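## Task

Take the green 1x2 brick nearest to the blue 2x4 brick and place it on top of that blue brick, without disturbing any other brick; then open the gripper and back away.

## Robot and tools

Robot: a single six-joint arm (wxai_follower) with a two-finger parallel gripper. Joints from base outward: waist, shoulder, elbow, wrist pitch, wrist yaw, wrist roll. Ranges in rad: waist -3.054 to 3.054, shoulder 0.000 to 3.142, elbow 0.000 to 2.356, wrist pitch -1.571 to 1.571, wrist yaw -1.571 to 1.571, wrist roll -3.142 to 3.142. Load limits (N m): waist 18.2, shoulder 22.5, elbow 22.4, wrist pitch 5.92, wrist yaw 5.9, wrist roll 5.54; a carried object adds to these.

Frames. Results report the hand in the scene frame: origin on the table surface under the arm base, +z up, +y to the left when facing along +x. The base may be slightly tilted. end_effector_position (metres) is the point midway between the finger pads, roughly 3 to 4 cm short of the fingertips; orientation is end_effector_quat_wxyz; velocities are in m/s and rad/s. Reported position can be somewhat wrong, especially at long reach. In the gripper's own frame the fingers extend along +x and close along y.

execute_actions(actions): actions is a list of actions; each action is a list of 1 to 15 rows, and each row is one control step of 1/30 s. A short action repeats its final row until 15 steps have passed, so one action lasts 0.5 s. A row is 7 numbers, each in [-1, 1]: dx, dy, dz, rx, ry, rz, opening. The first six are an offset of the target from the gripper pose measured when that action began (for the first action of a call, the last pose a result reported), expressed in the gripper's own axes, not the scene frame. Every row in an action is relative to that same starting pose, not to the row before. Scale: 1.0 equals 0.6 m for dx, dy, dz and 180 degrees for the rotation; rx, ry, rz form a single rotation vector. opening is absolute: +1 fully open (0.088 m), about -0.80 is where empty fingers touch, anything down to -1 is the same. Allow at least about 0.5 s for a full close. An empty actions list just returns state and images.

Each control step the command is limited to 70 mm and 16 degrees from the measured pose; the arm then tracks that clipped target by damped inverse kinematics, favouring position over orientation. Large offsets therefore need several actions, and afterwards the arm stops at the last clipped target. The result's Hand target line shows what the controller is heading for. Step readings list end_effector_position at some steps; HELD flags a step partly or fully held back.

move(target, speed, blocking): target is one 7-number row, same layout and scale as above, an offset in gripper axes from the pose in the latest result that shows one, plus an absolute opening (sent when the move begins). The path is straight, 0.5 to 10 s long (cut off at 10 s). speed is m/s, 0.002 to 0.5, default 0.25; rotation is capped at twice that in rad/s. It does not avoid obstacles; faster contact and targets further beyond contact press harder. The gripper can lag, drift off the path, or exceed speed near full extension. The result adds a move: line giving the ending (done, off_target, moving, held, fault) and limits (paced: the sent pose was clipped; held: some steps were blocked, after which the arm may rush) and the distance from target. With blocking=false the call returns after 0.5 s while motion continues; execute_actions and new moves are refused until a result shows it ended, so use wait or stop first.

wait(seconds): 0 to 10; lets time pass holding the last command, returning early if a running move finishes. stop(): brakes a running move; needs stopping distance; fingers keep moving. zoom_image(camera, region): region [x0, y0, x1, y1] in pixels, at most 504 by 504, from cam_head_left, cam_head_right, cam_high, cam_low or cam_wrist (all 896x504). read_manual(section): licence texts only. finished_scene(scene): pass the current scene's number after the goal holds; irreversible; the result reports success and gives the next task.

Result lines: Joint positions and Joint velocities list the six joints then the finger-pad gap (m). grip_measured is the measured opening on the command scale; to keep hold, command an opening well under it (lower means tighter). Readings may carry a constant error near 1 mm. Pad force is about 34 N; a fast close can squeeze harder. A pose unreachable line means the clearance check (which treats the base mount as part of the arm) altered or blocked the command. MOTOR HOT appears from 50 °C; at 95 °C an OVER-TEMPERATURE FAULT holds the arm, and if it doesn't cool within 30 to 60 s power cuts and the arm goes limp. Reaching a joint's load limit causes a torque fault: 10 s halt and the rest of the call is skipped.

Practical notes: friction may leave the gripper short or slightly tilted, tiny moves may not happen, so check pose after each move and correct tilt. The robot holds its last command while you think. Loose objects may occasionally get nudged. Avoid dropping or slamming bricks, hard collisions, and anything leaving the table. Approach from above slowly, grasp, lift, place gently, open, then retreat upward.

Each tool is called after "Call:" by a JSON object that holds its "fn" and its "kwargs".

## Session

Call:
{"fn": "execute_actions", "kwargs": {"actions": []}}

Scene clock: 0.00 s.
end_effector_position=(+0.1752, -0.3355, +0.1469) grip_measured=+0.835 end_effector_quat_wxyz=(+0.506, +0.745, +0.375, -0.221) end_effector_velocity=(-0.001, -0.001, -0.001) end_effector_angular_velocity=(-0.014, +0.003, +0.001)
Joint positions: [-0.982  1.02   1.399 -1.24  -0.342  0.547  0.08 ]
Joint velocities: [-0.002 -0.002 -0.002  0.007  0.007 -0.007  0.   ]
Motor temperatures (°C, as the motors report them): [27 25 25 27 25 27]
Heat: hottest waist 27 °C (+0.0 °C/min).
Hand target: +0.175, -0.335, +0.147; +0.506, +0.745, +0.375, -0.221

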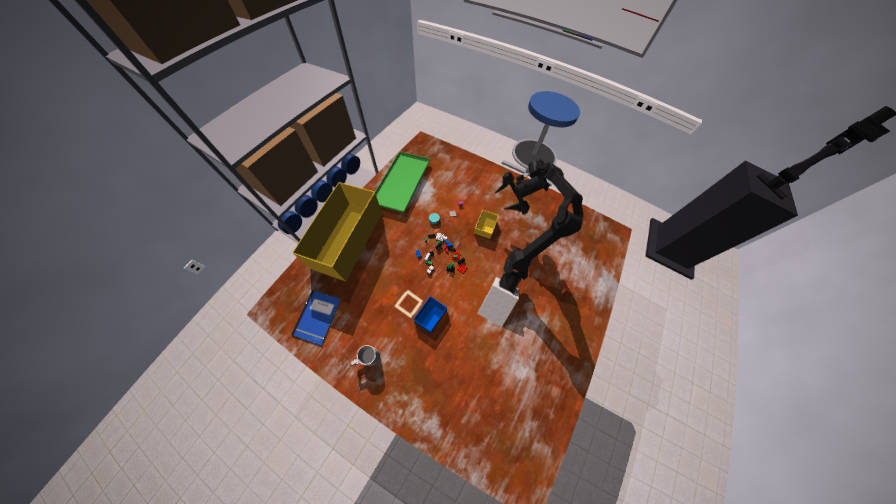

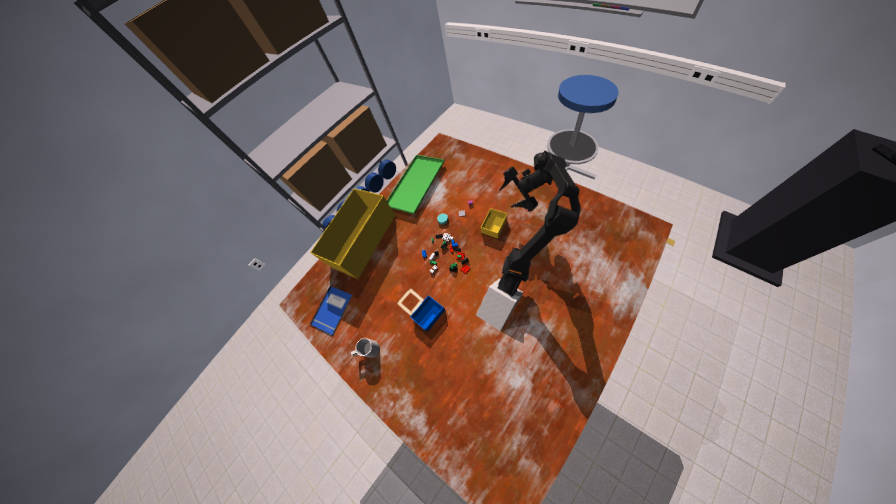

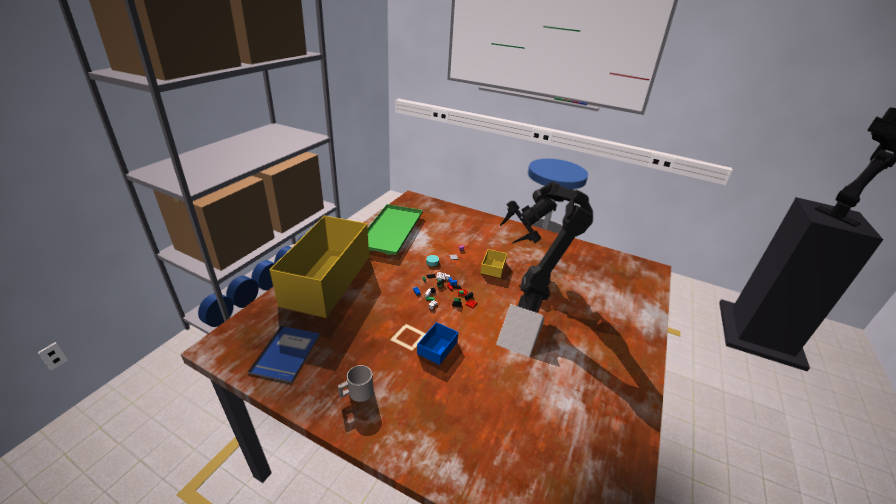

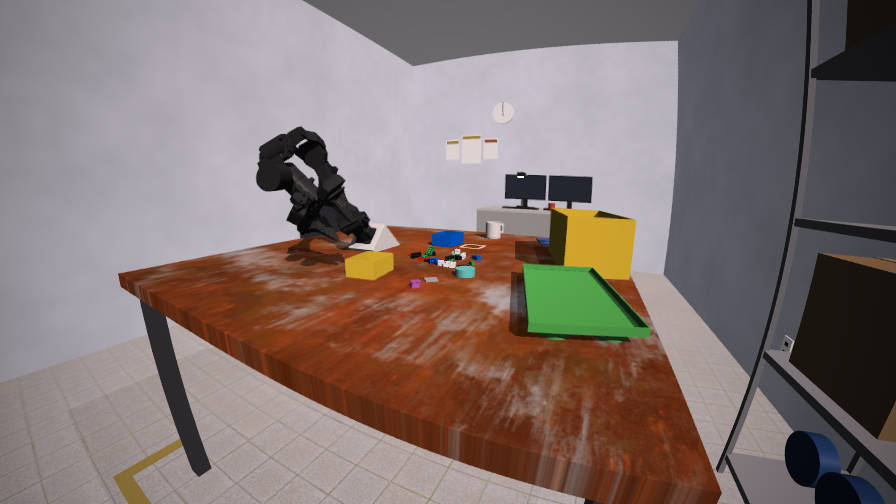

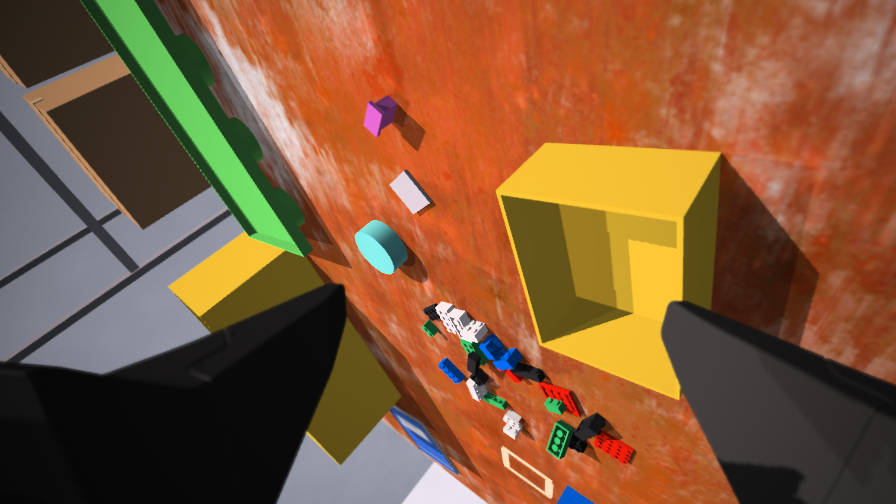

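Call:
{"fn": "zoom_image", "kwargs": {"camera": "cam_wrist", "region": [400, 280, 660, 480]}}

Call:
{"fn": "zoom_image", "kwargs": {"camera": "cam_high", "region": [390, 240, 510, 320]}}

Call:
{"fn": "zoom_image", "kwargs": {"camera": "cam_head_left", "region": [400, 210, 490, 290]}}

Region (400, 280, 660, 480) of cam_wrist's 896x504 image, scaled by 1.938, with more detail than that image has; it fills the top 388 rows of this view, and the rest is white.

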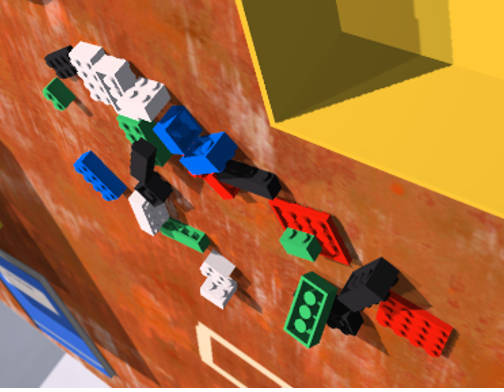

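Region (390, 240, 510, 320) of cam_high's 896x504 image, scaled by 4.200, with more detail than that image has.

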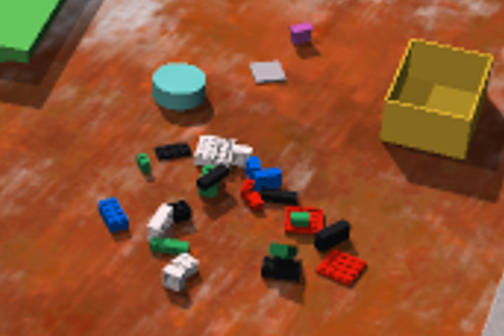

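Region (400, 210, 490, 290) of cam_head_left's 896x504 image, scaled by 5.600, with more detail than that image has.

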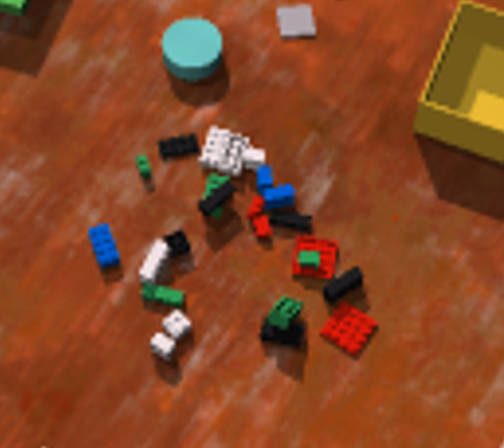

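Call:
{"fn": "move", "kwargs": {"target": [0.2868, 0.1902, -0.3747, 0.0506, -0.155, -0.1955, 0.0], "speed": 0.25}}

Scene clock: 2.90 s.
end_effector_position=(+0.3611, -0.0977, +0.1835) grip_measured=+0.000 end_effector_quat_wxyz=(+0.444, +0.590, +0.417, -0.529) end_effector_velocity=(-0.003, +0.003, -0.002) end_effector_angular_velocity=(+0.014, +0.019, +0.016)
Joint positions: [ 0.361  2.035  1.77  -1.572  0.788  2.298  0.039]
Joint velocities: [-0.002  0.002 -0.002 -0.007 -0.022 -0.007 -0.   ]
Motor temperatures (°C, as the motors report them): [27 26 25 27 25 27]
Heat: hottest waist 27 °C (+0.0 °C/min).
Hand target: +0.362, -0.095, +0.182; +0.443, +0.589, +0.419, -0.530
Off the commanded pose: 0.005 m, 5 deg.
joint sent to its limit — the command would take joint 4 (wrist pitch) past its lower limit, so that joint was sent only as far as its limit.
move: off_target

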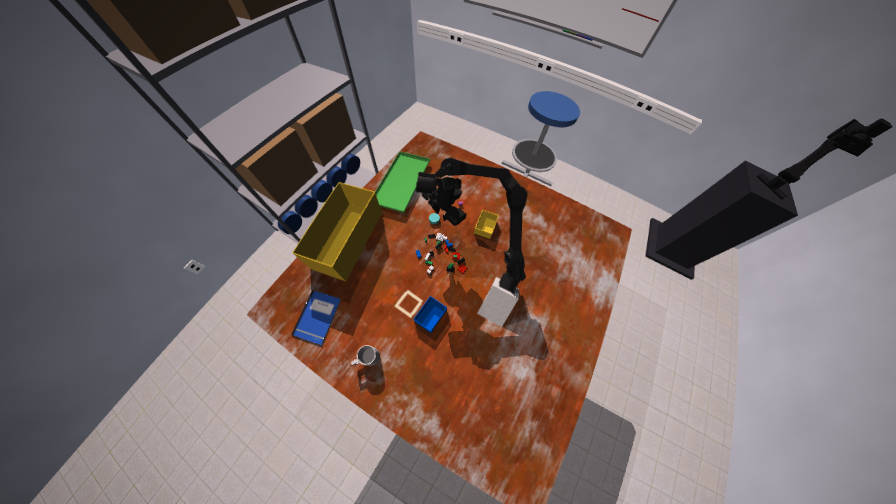

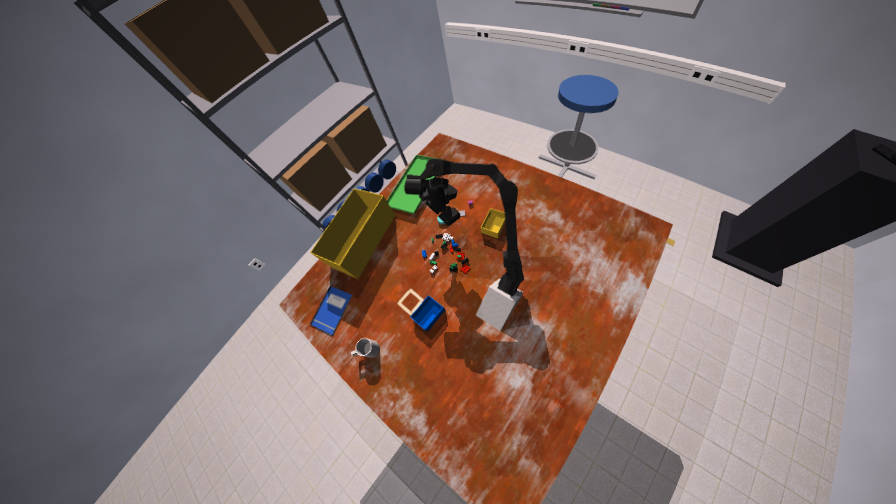

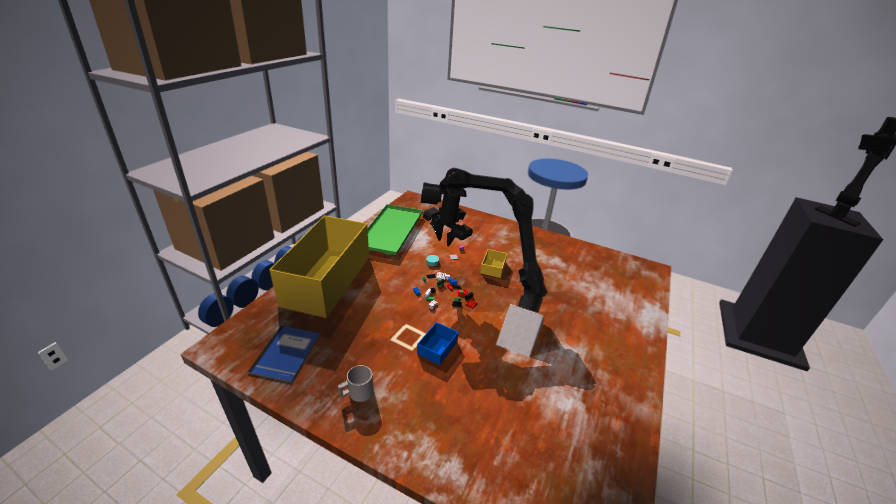

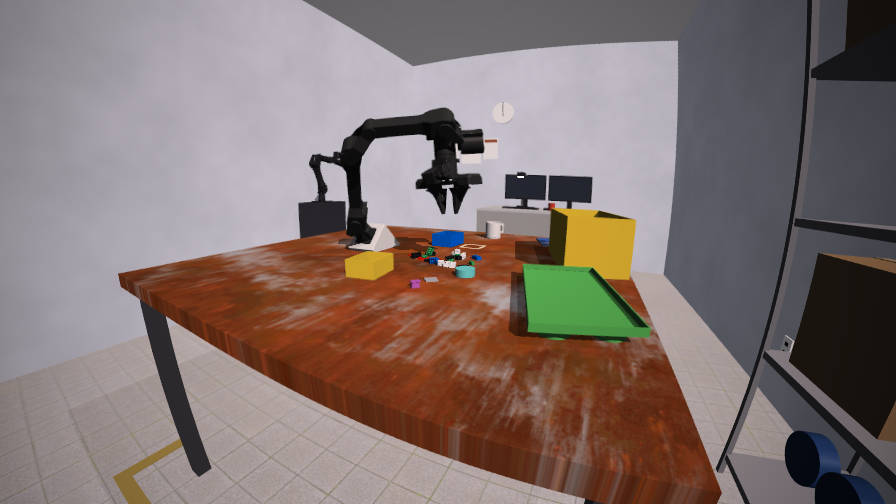

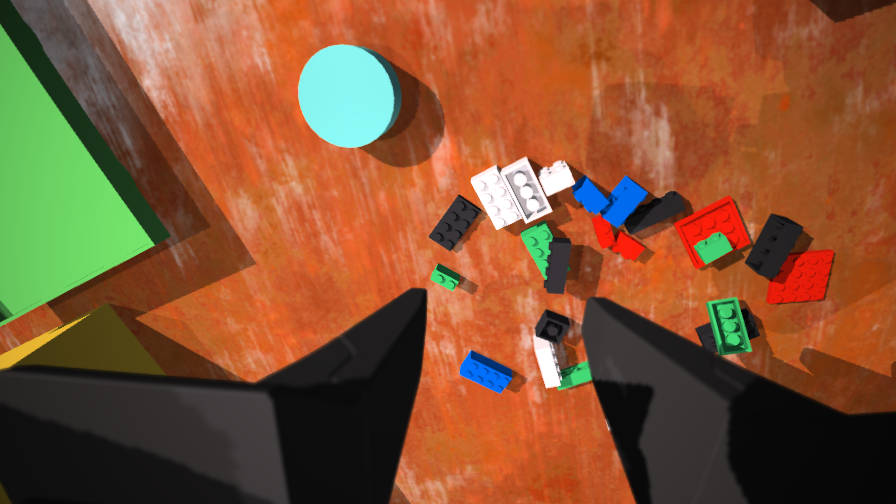

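Call:
{"fn": "zoom_image", "kwargs": {"camera": "cam_wrist", "region": [400, 180, 620, 400]}}

Region (400, 180, 620, 400) of cam_wrist's 896x504 image, scaled by 2.291, with more detail than that image has.

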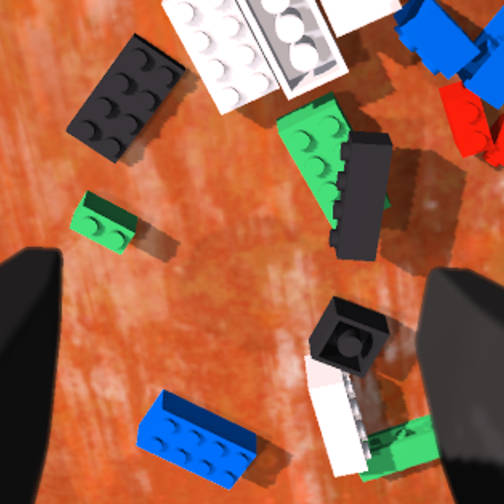

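Call:
{"fn": "move", "kwargs": {"target": [0.1653, 0.0455, -0.1147, -0.3576, 0.0025, -0.0318, -0.2], "speed": 0.25}}

Scene clock: 6.53 s.
end_effector_position=(+0.4124, -0.0368, +0.0939) grip_measured=-0.200 end_effector_quat_wxyz=(+0.663, +0.249, +0.663, -0.243) end_effector_velocity=(+0.001, -0.001, +0.003) end_effector_angular_velocity=(+0.024, +0.003, -0.032)
Joint positions: [ 0.25   2.333  1.824 -1.343  0.795  1.115  0.029]
Joint velocities: [-0.002 -0.007  0.012 -0.007 -0.022  0.022 -0.   ]
Motor temperatures (°C, as the motors report them): [28 26 26 27 25 27]
Heat: hottest waist 28 °C (+9.2 °C/min).
Hand target: +0.414, -0.035, +0.090; +0.663, +0.245, +0.664, -0.243
Off the commanded pose: 0.004 m, 0 deg.
move: done

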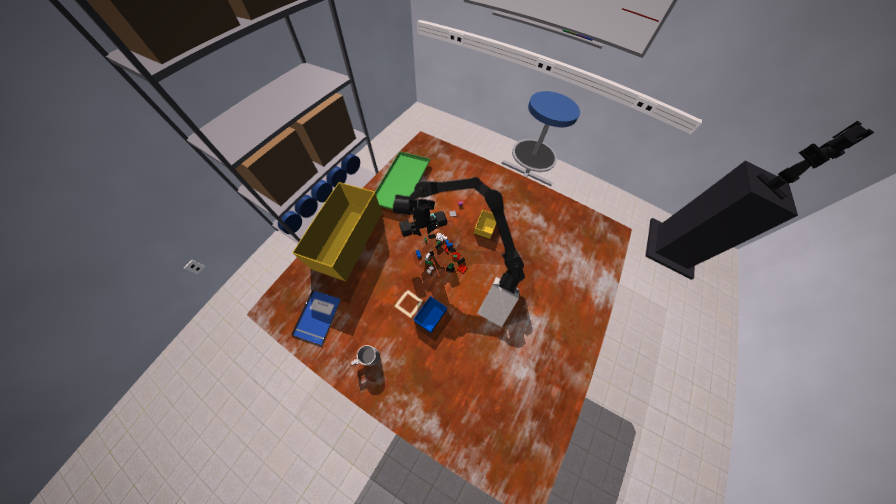

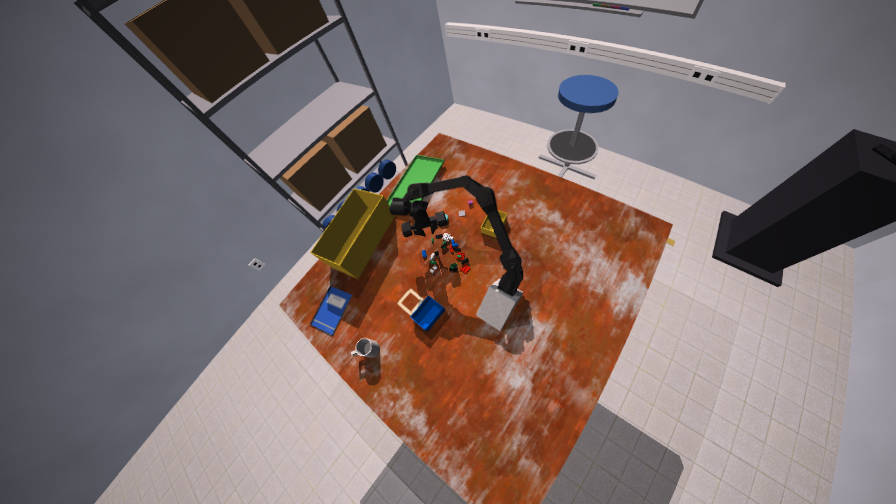

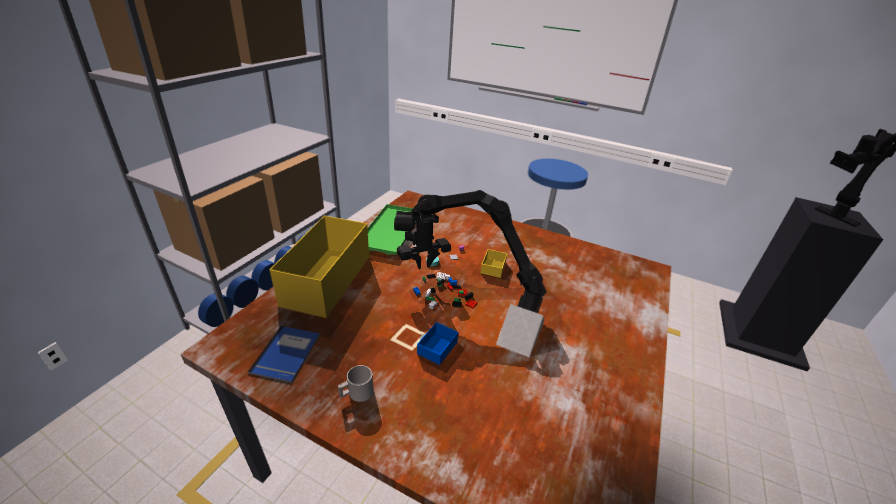

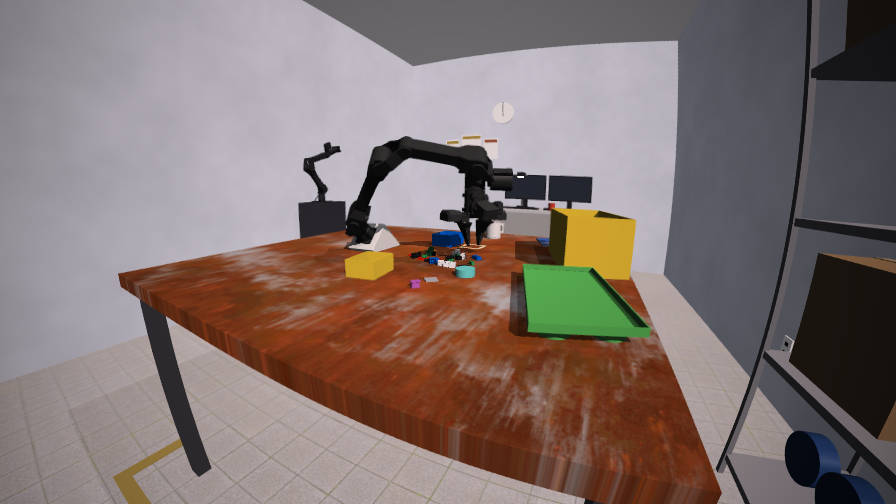

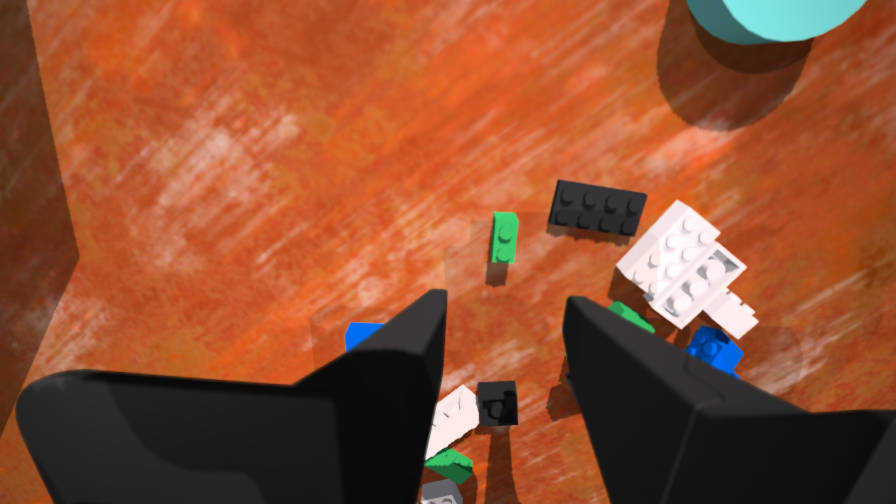

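Call:
{"fn": "move", "kwargs": {"target": [0.05, -0.006, 0.0, 0, 0, 0, -0.3], "speed": 0.1}}

Scene clock: 7.47 s.
end_effector_position=(+0.4105, -0.0351, +0.0624) grip_measured=-0.300 end_effector_quat_wxyz=(+0.662, +0.247, +0.665, -0.243) end_effector_velocity=(+0.003, -0.004, +0.004) end_effector_angular_velocity=(+0.015, -0.020, -0.021)
Joint positions: [ 0.199  2.325  1.719 -1.204  0.805  1.046  0.024]
Joint velocities: [-0.002 -0.022 -0.007  0.022 -0.007 -0.007 -0.   ]
Motor temperatures (°C, as the motors report them): [29 26 26 27 25 27]
Heat: hottest waist 29 °C (+16.1 °C/min).
Hand target: +0.410, -0.039, +0.064; +0.663, +0.248, +0.663, -0.244
Off the commanded pose: 0.004 m, 0 deg.
move: done

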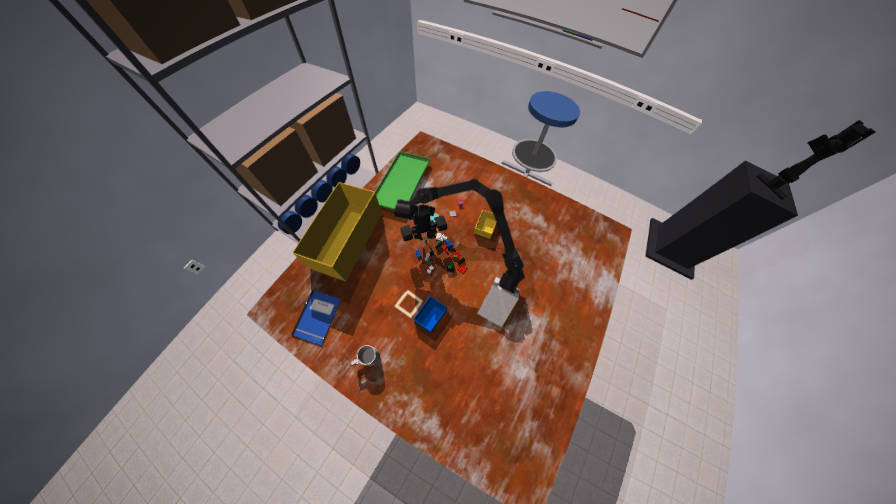

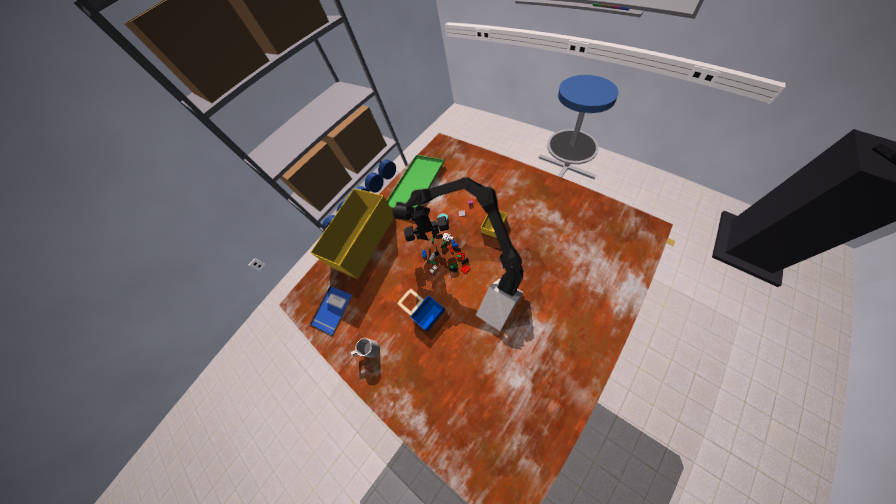

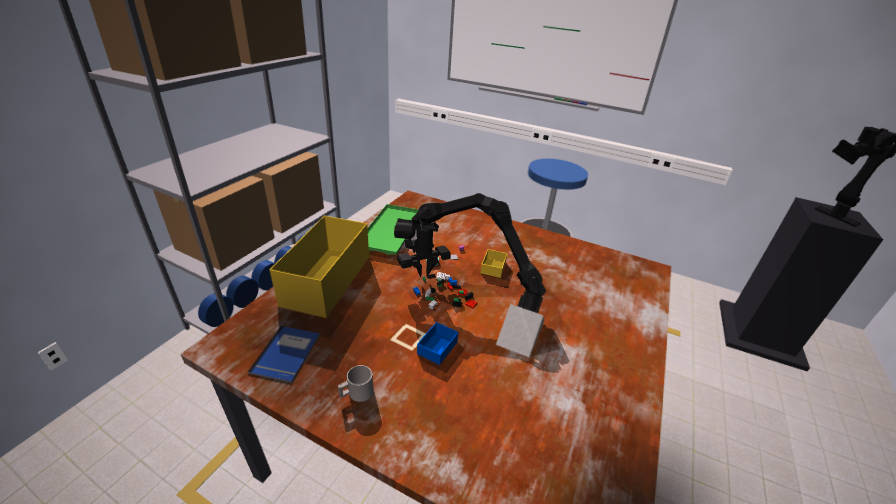

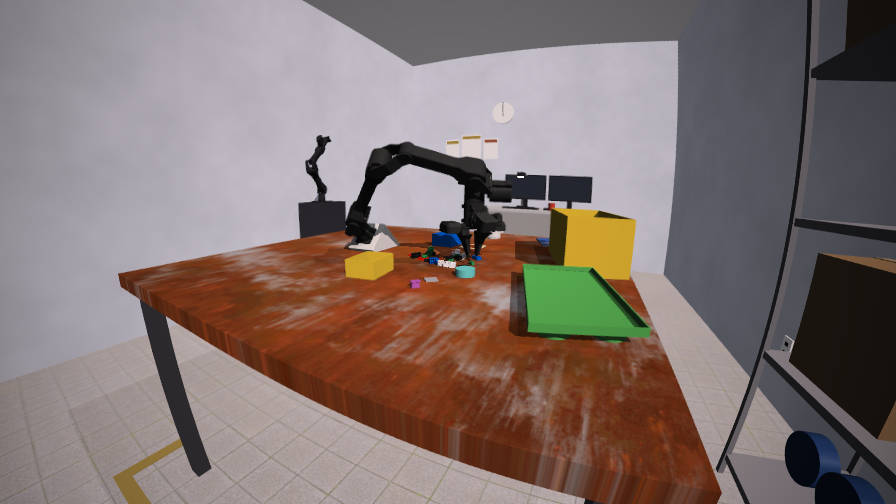

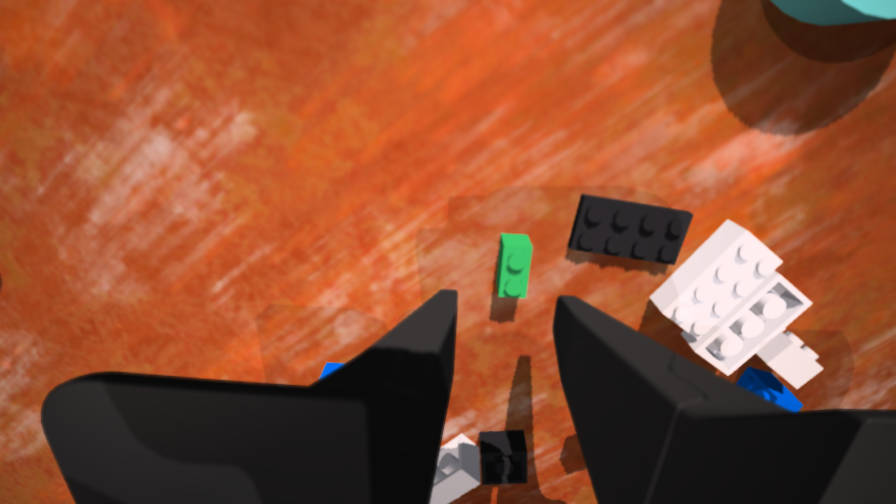

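Call:
{"fn": "execute_actions", "kwargs": {"actions": []}}

Scene clock: 7.57 s.
end_effector_position=(+0.4106, -0.0352, +0.0625) grip_measured=-0.300 end_effector_quat_wxyz=(+0.662, +0.247, +0.665, -0.242) end_effector_velocity=(-0.001, +0.001, -0.001) end_effector_angular_velocity=(+0.007, +0.002, +0.019)
Joint positions: [ 0.199  2.324  1.719 -1.203  0.805  1.046  0.024]
Joint velocities: [-0.002 -0.002 -0.007  0.007 -0.007 -0.022 -0.   ]
Motor temperatures (°C, as the motors report them): [29 26 26 27 25 27]
Heat: hottest waist 29 °C (+15.9 °C/min).
Hand target: +0.410, -0.039, +0.064; +0.663, +0.248, +0.663, -0.243
Off the commanded pose: 0.004 m, 0 deg.

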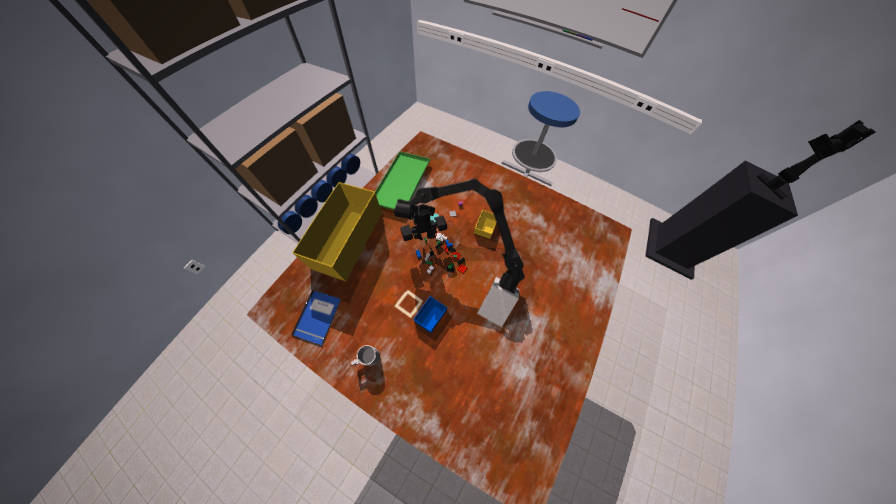

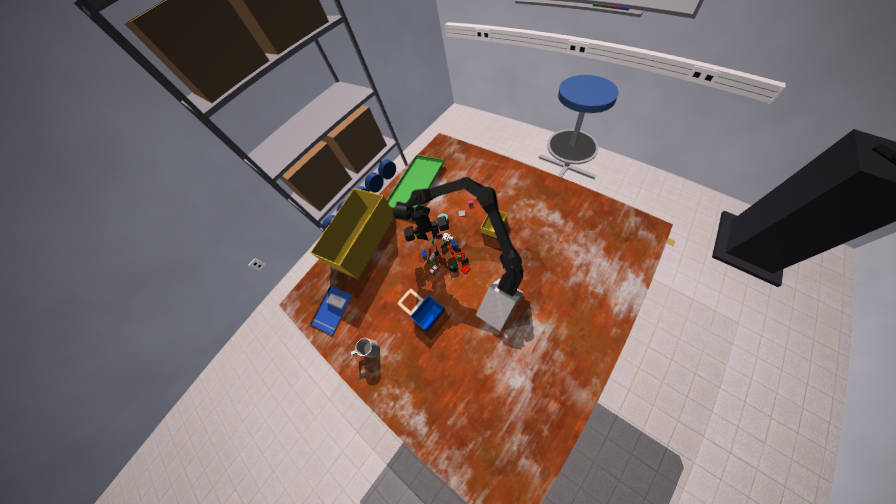

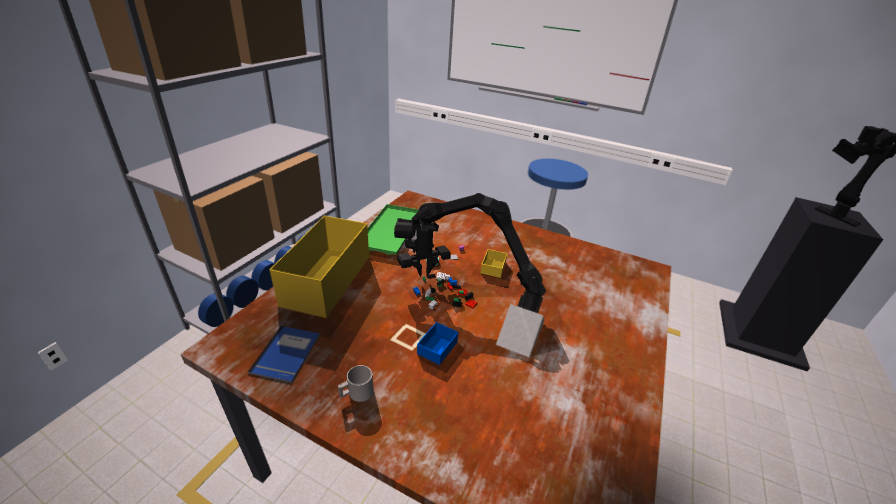

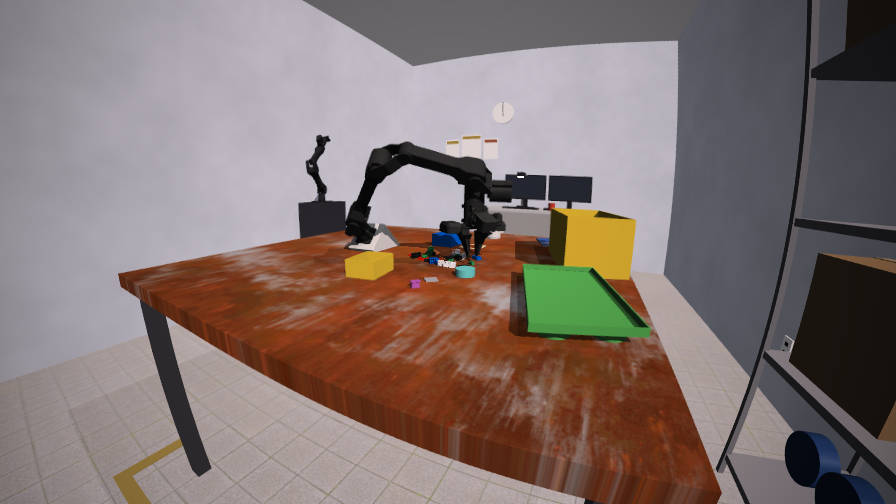

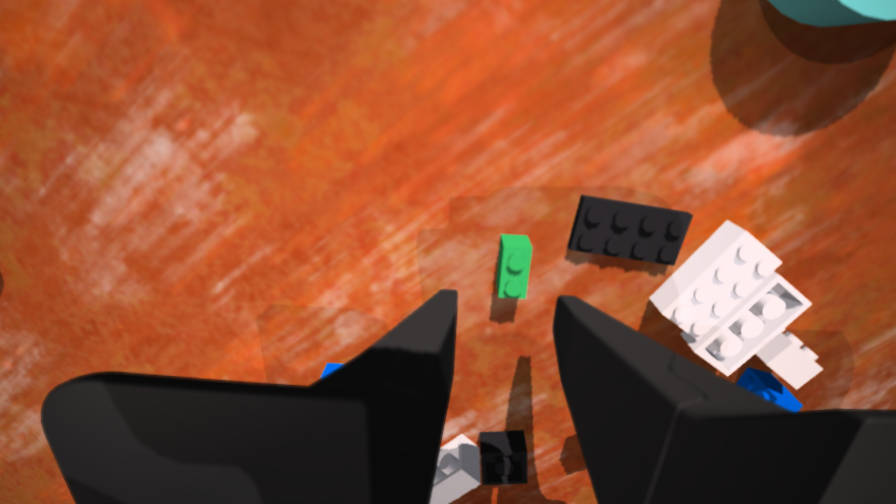

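Call:
{"fn": "move", "kwargs": {"target": [0.0167, -0.0075, 0.0067, 0, 0, 0, -0.47], "speed": 0.05}}

Scene clock: 8.50 s.
end_effector_position=(+0.4113, -0.0373, +0.0515) grip_measured=-0.470 end_effector_quat_wxyz=(+0.661, +0.247, +0.667, -0.241) end_effector_velocity=(+0.002, +0.002, +0.001) end_effector_angular_velocity=(+0.027, -0.009, +0.001)
Joint positions: [ 0.176  2.323  1.696 -1.16   0.807  1.013  0.016]
Joint velocities: [-0.002 -0.007 -0.002  0.022 -0.022 -0.022 -0.   ]
Motor temperatures (°C, as the motors report them): [29 26 26 27 25 27]
Heat: hottest waist 29 °C (+14.1 °C/min).
Hand target: +0.411, -0.041, +0.052; +0.662, +0.247, +0.665, -0.243
Off the commanded pose: 0.004 m, 0 deg.
move: done

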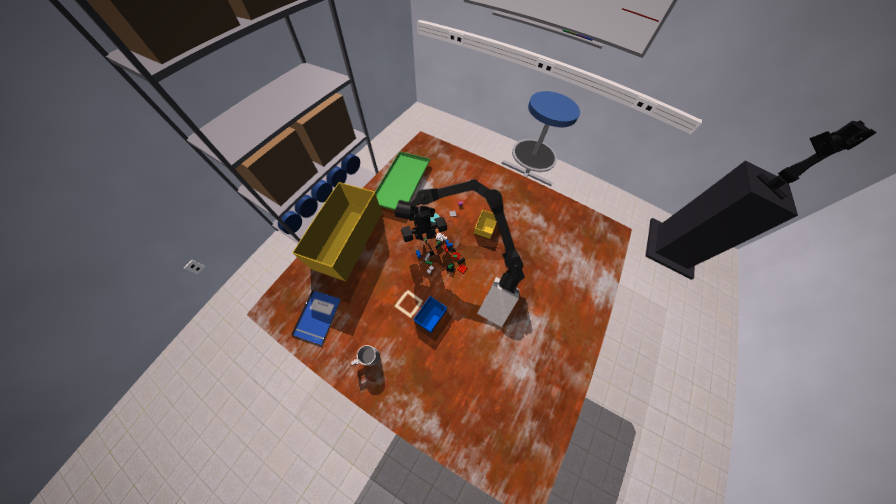

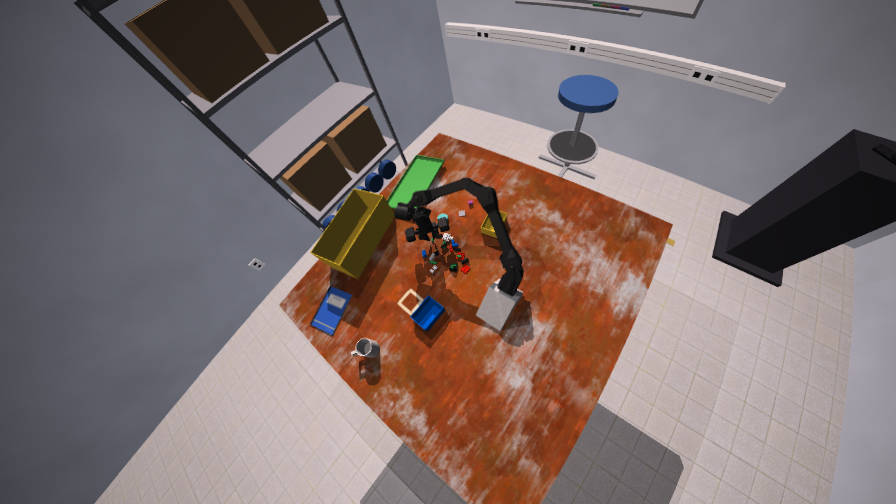

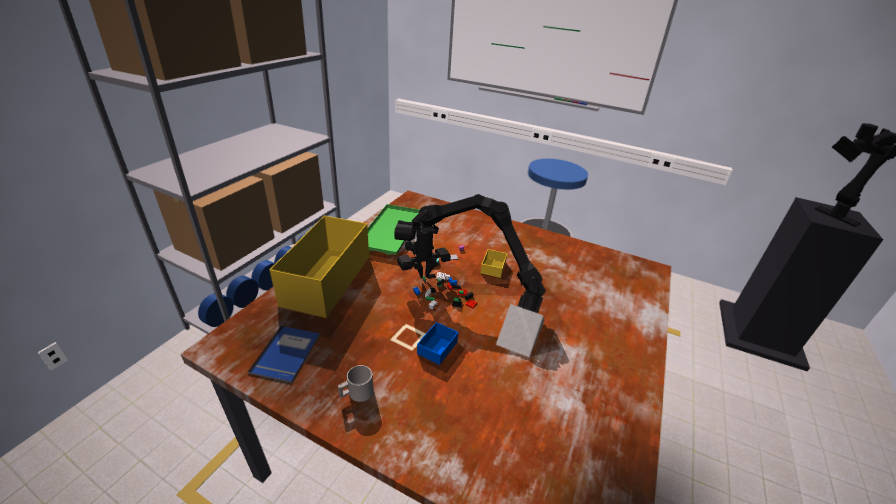

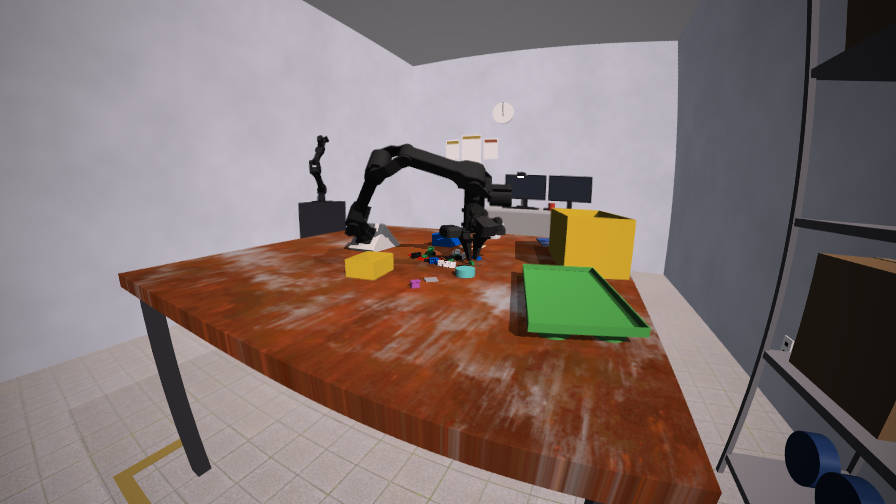

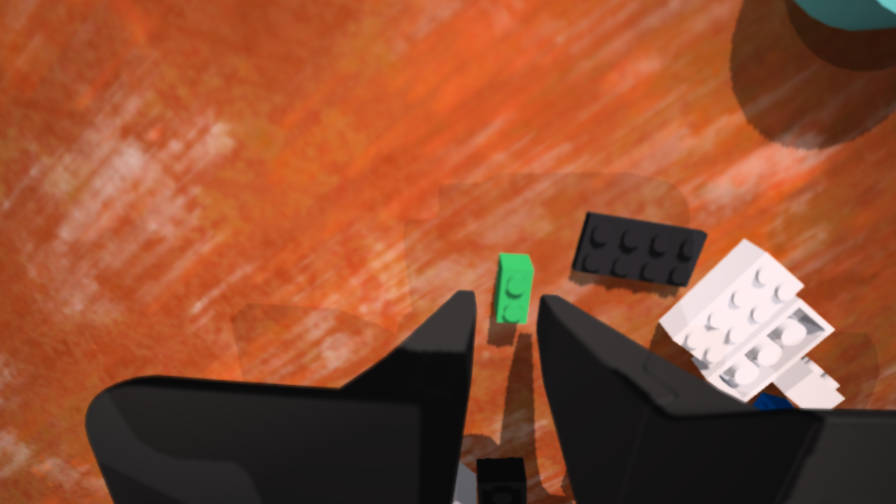

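Call:
{"fn": "move", "kwargs": {"target": [0.0117, -0.0082, 0.0058, 0, 0, 0, -0.5], "speed": 0.03}}

Scene clock: 9.47 s.
end_effector_position=(+0.4111, -0.0389, +0.0431) grip_measured=-0.500 end_effector_quat_wxyz=(+0.660, +0.245, +0.669, -0.240) end_effector_velocity=(-0.001, -0.004, +0.001) end_effector_angular_velocity=(-0.007, +0.001, +0.022)
Joint positions: [ 0.158  2.323  1.678 -1.13   0.809  0.987  0.015]
Joint velocities: [-0.002 -0.007 -0.002 -0.007  0.007 -0.022 -0.   ]
Motor temperatures (°C, as the motors report them): [29 27 26 27 25 27]
Heat: hottest waist 29 °C (+12.7 °C/min).
Hand target: +0.411, -0.043, +0.044; +0.661, +0.246, +0.667, -0.241
Off the commanded pose: 0.005 m, 0 deg.
move: done

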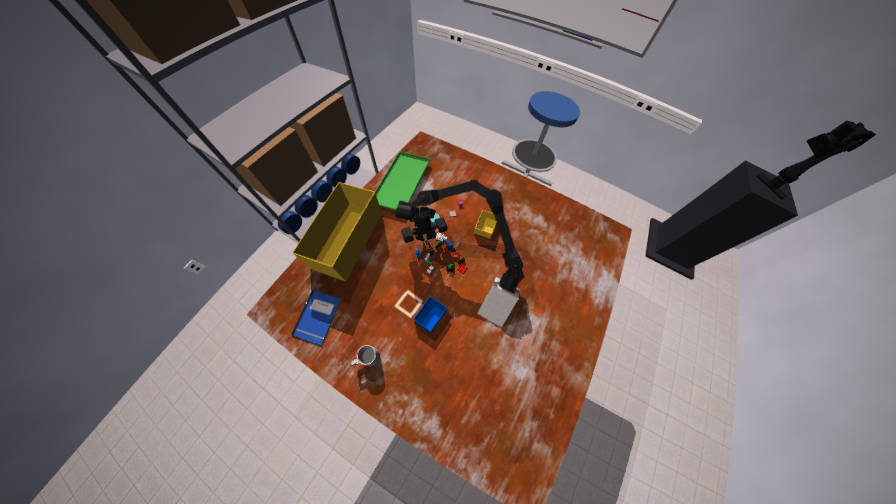

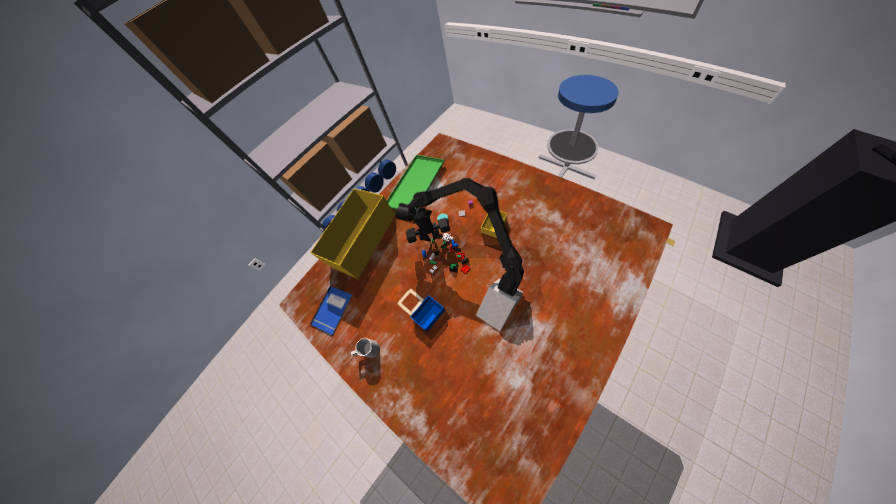

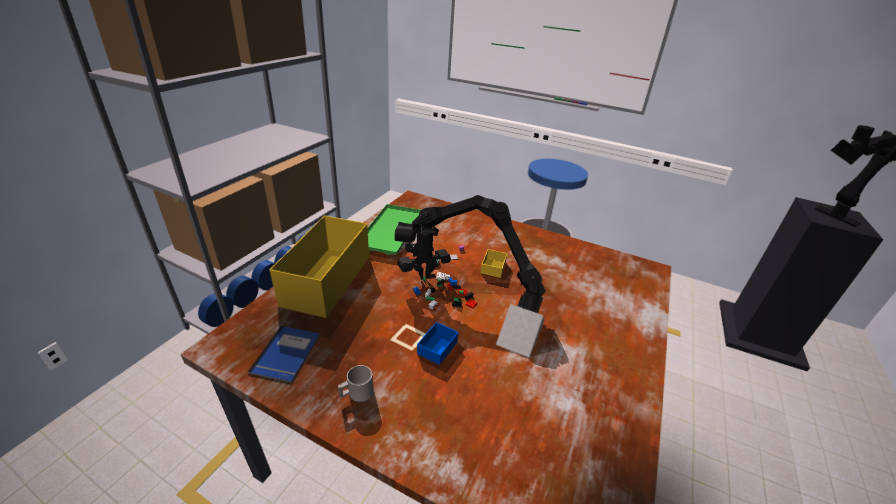

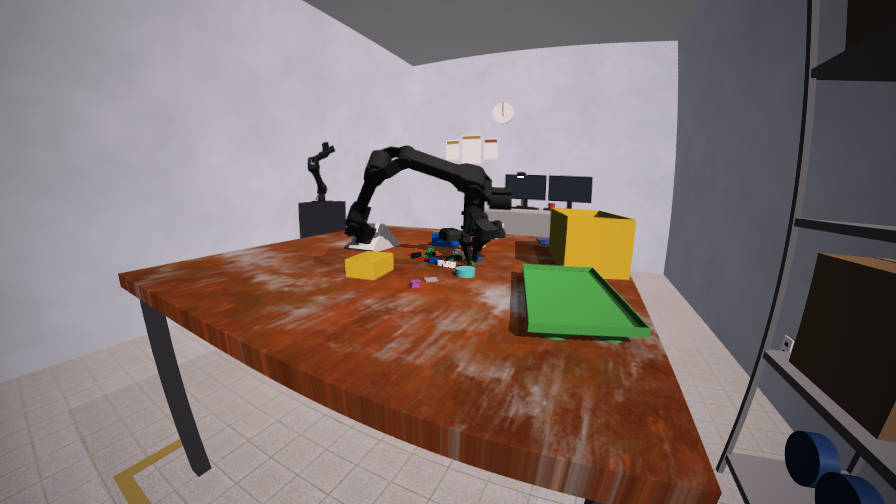

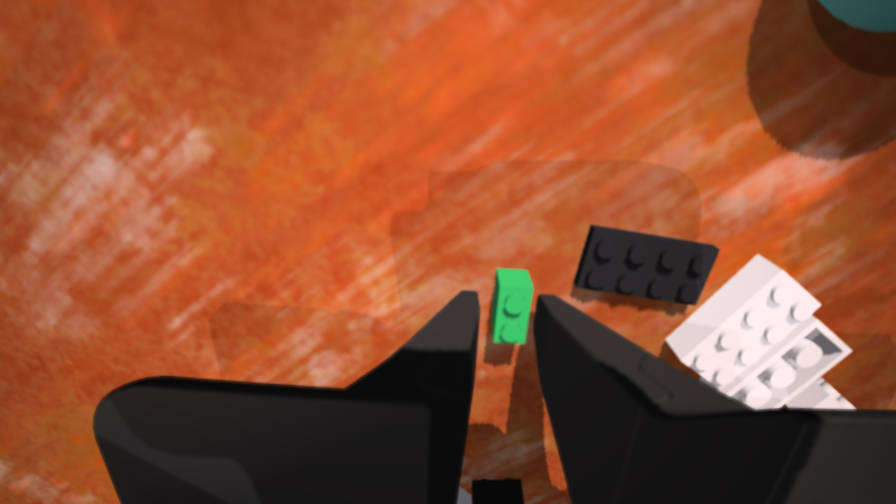

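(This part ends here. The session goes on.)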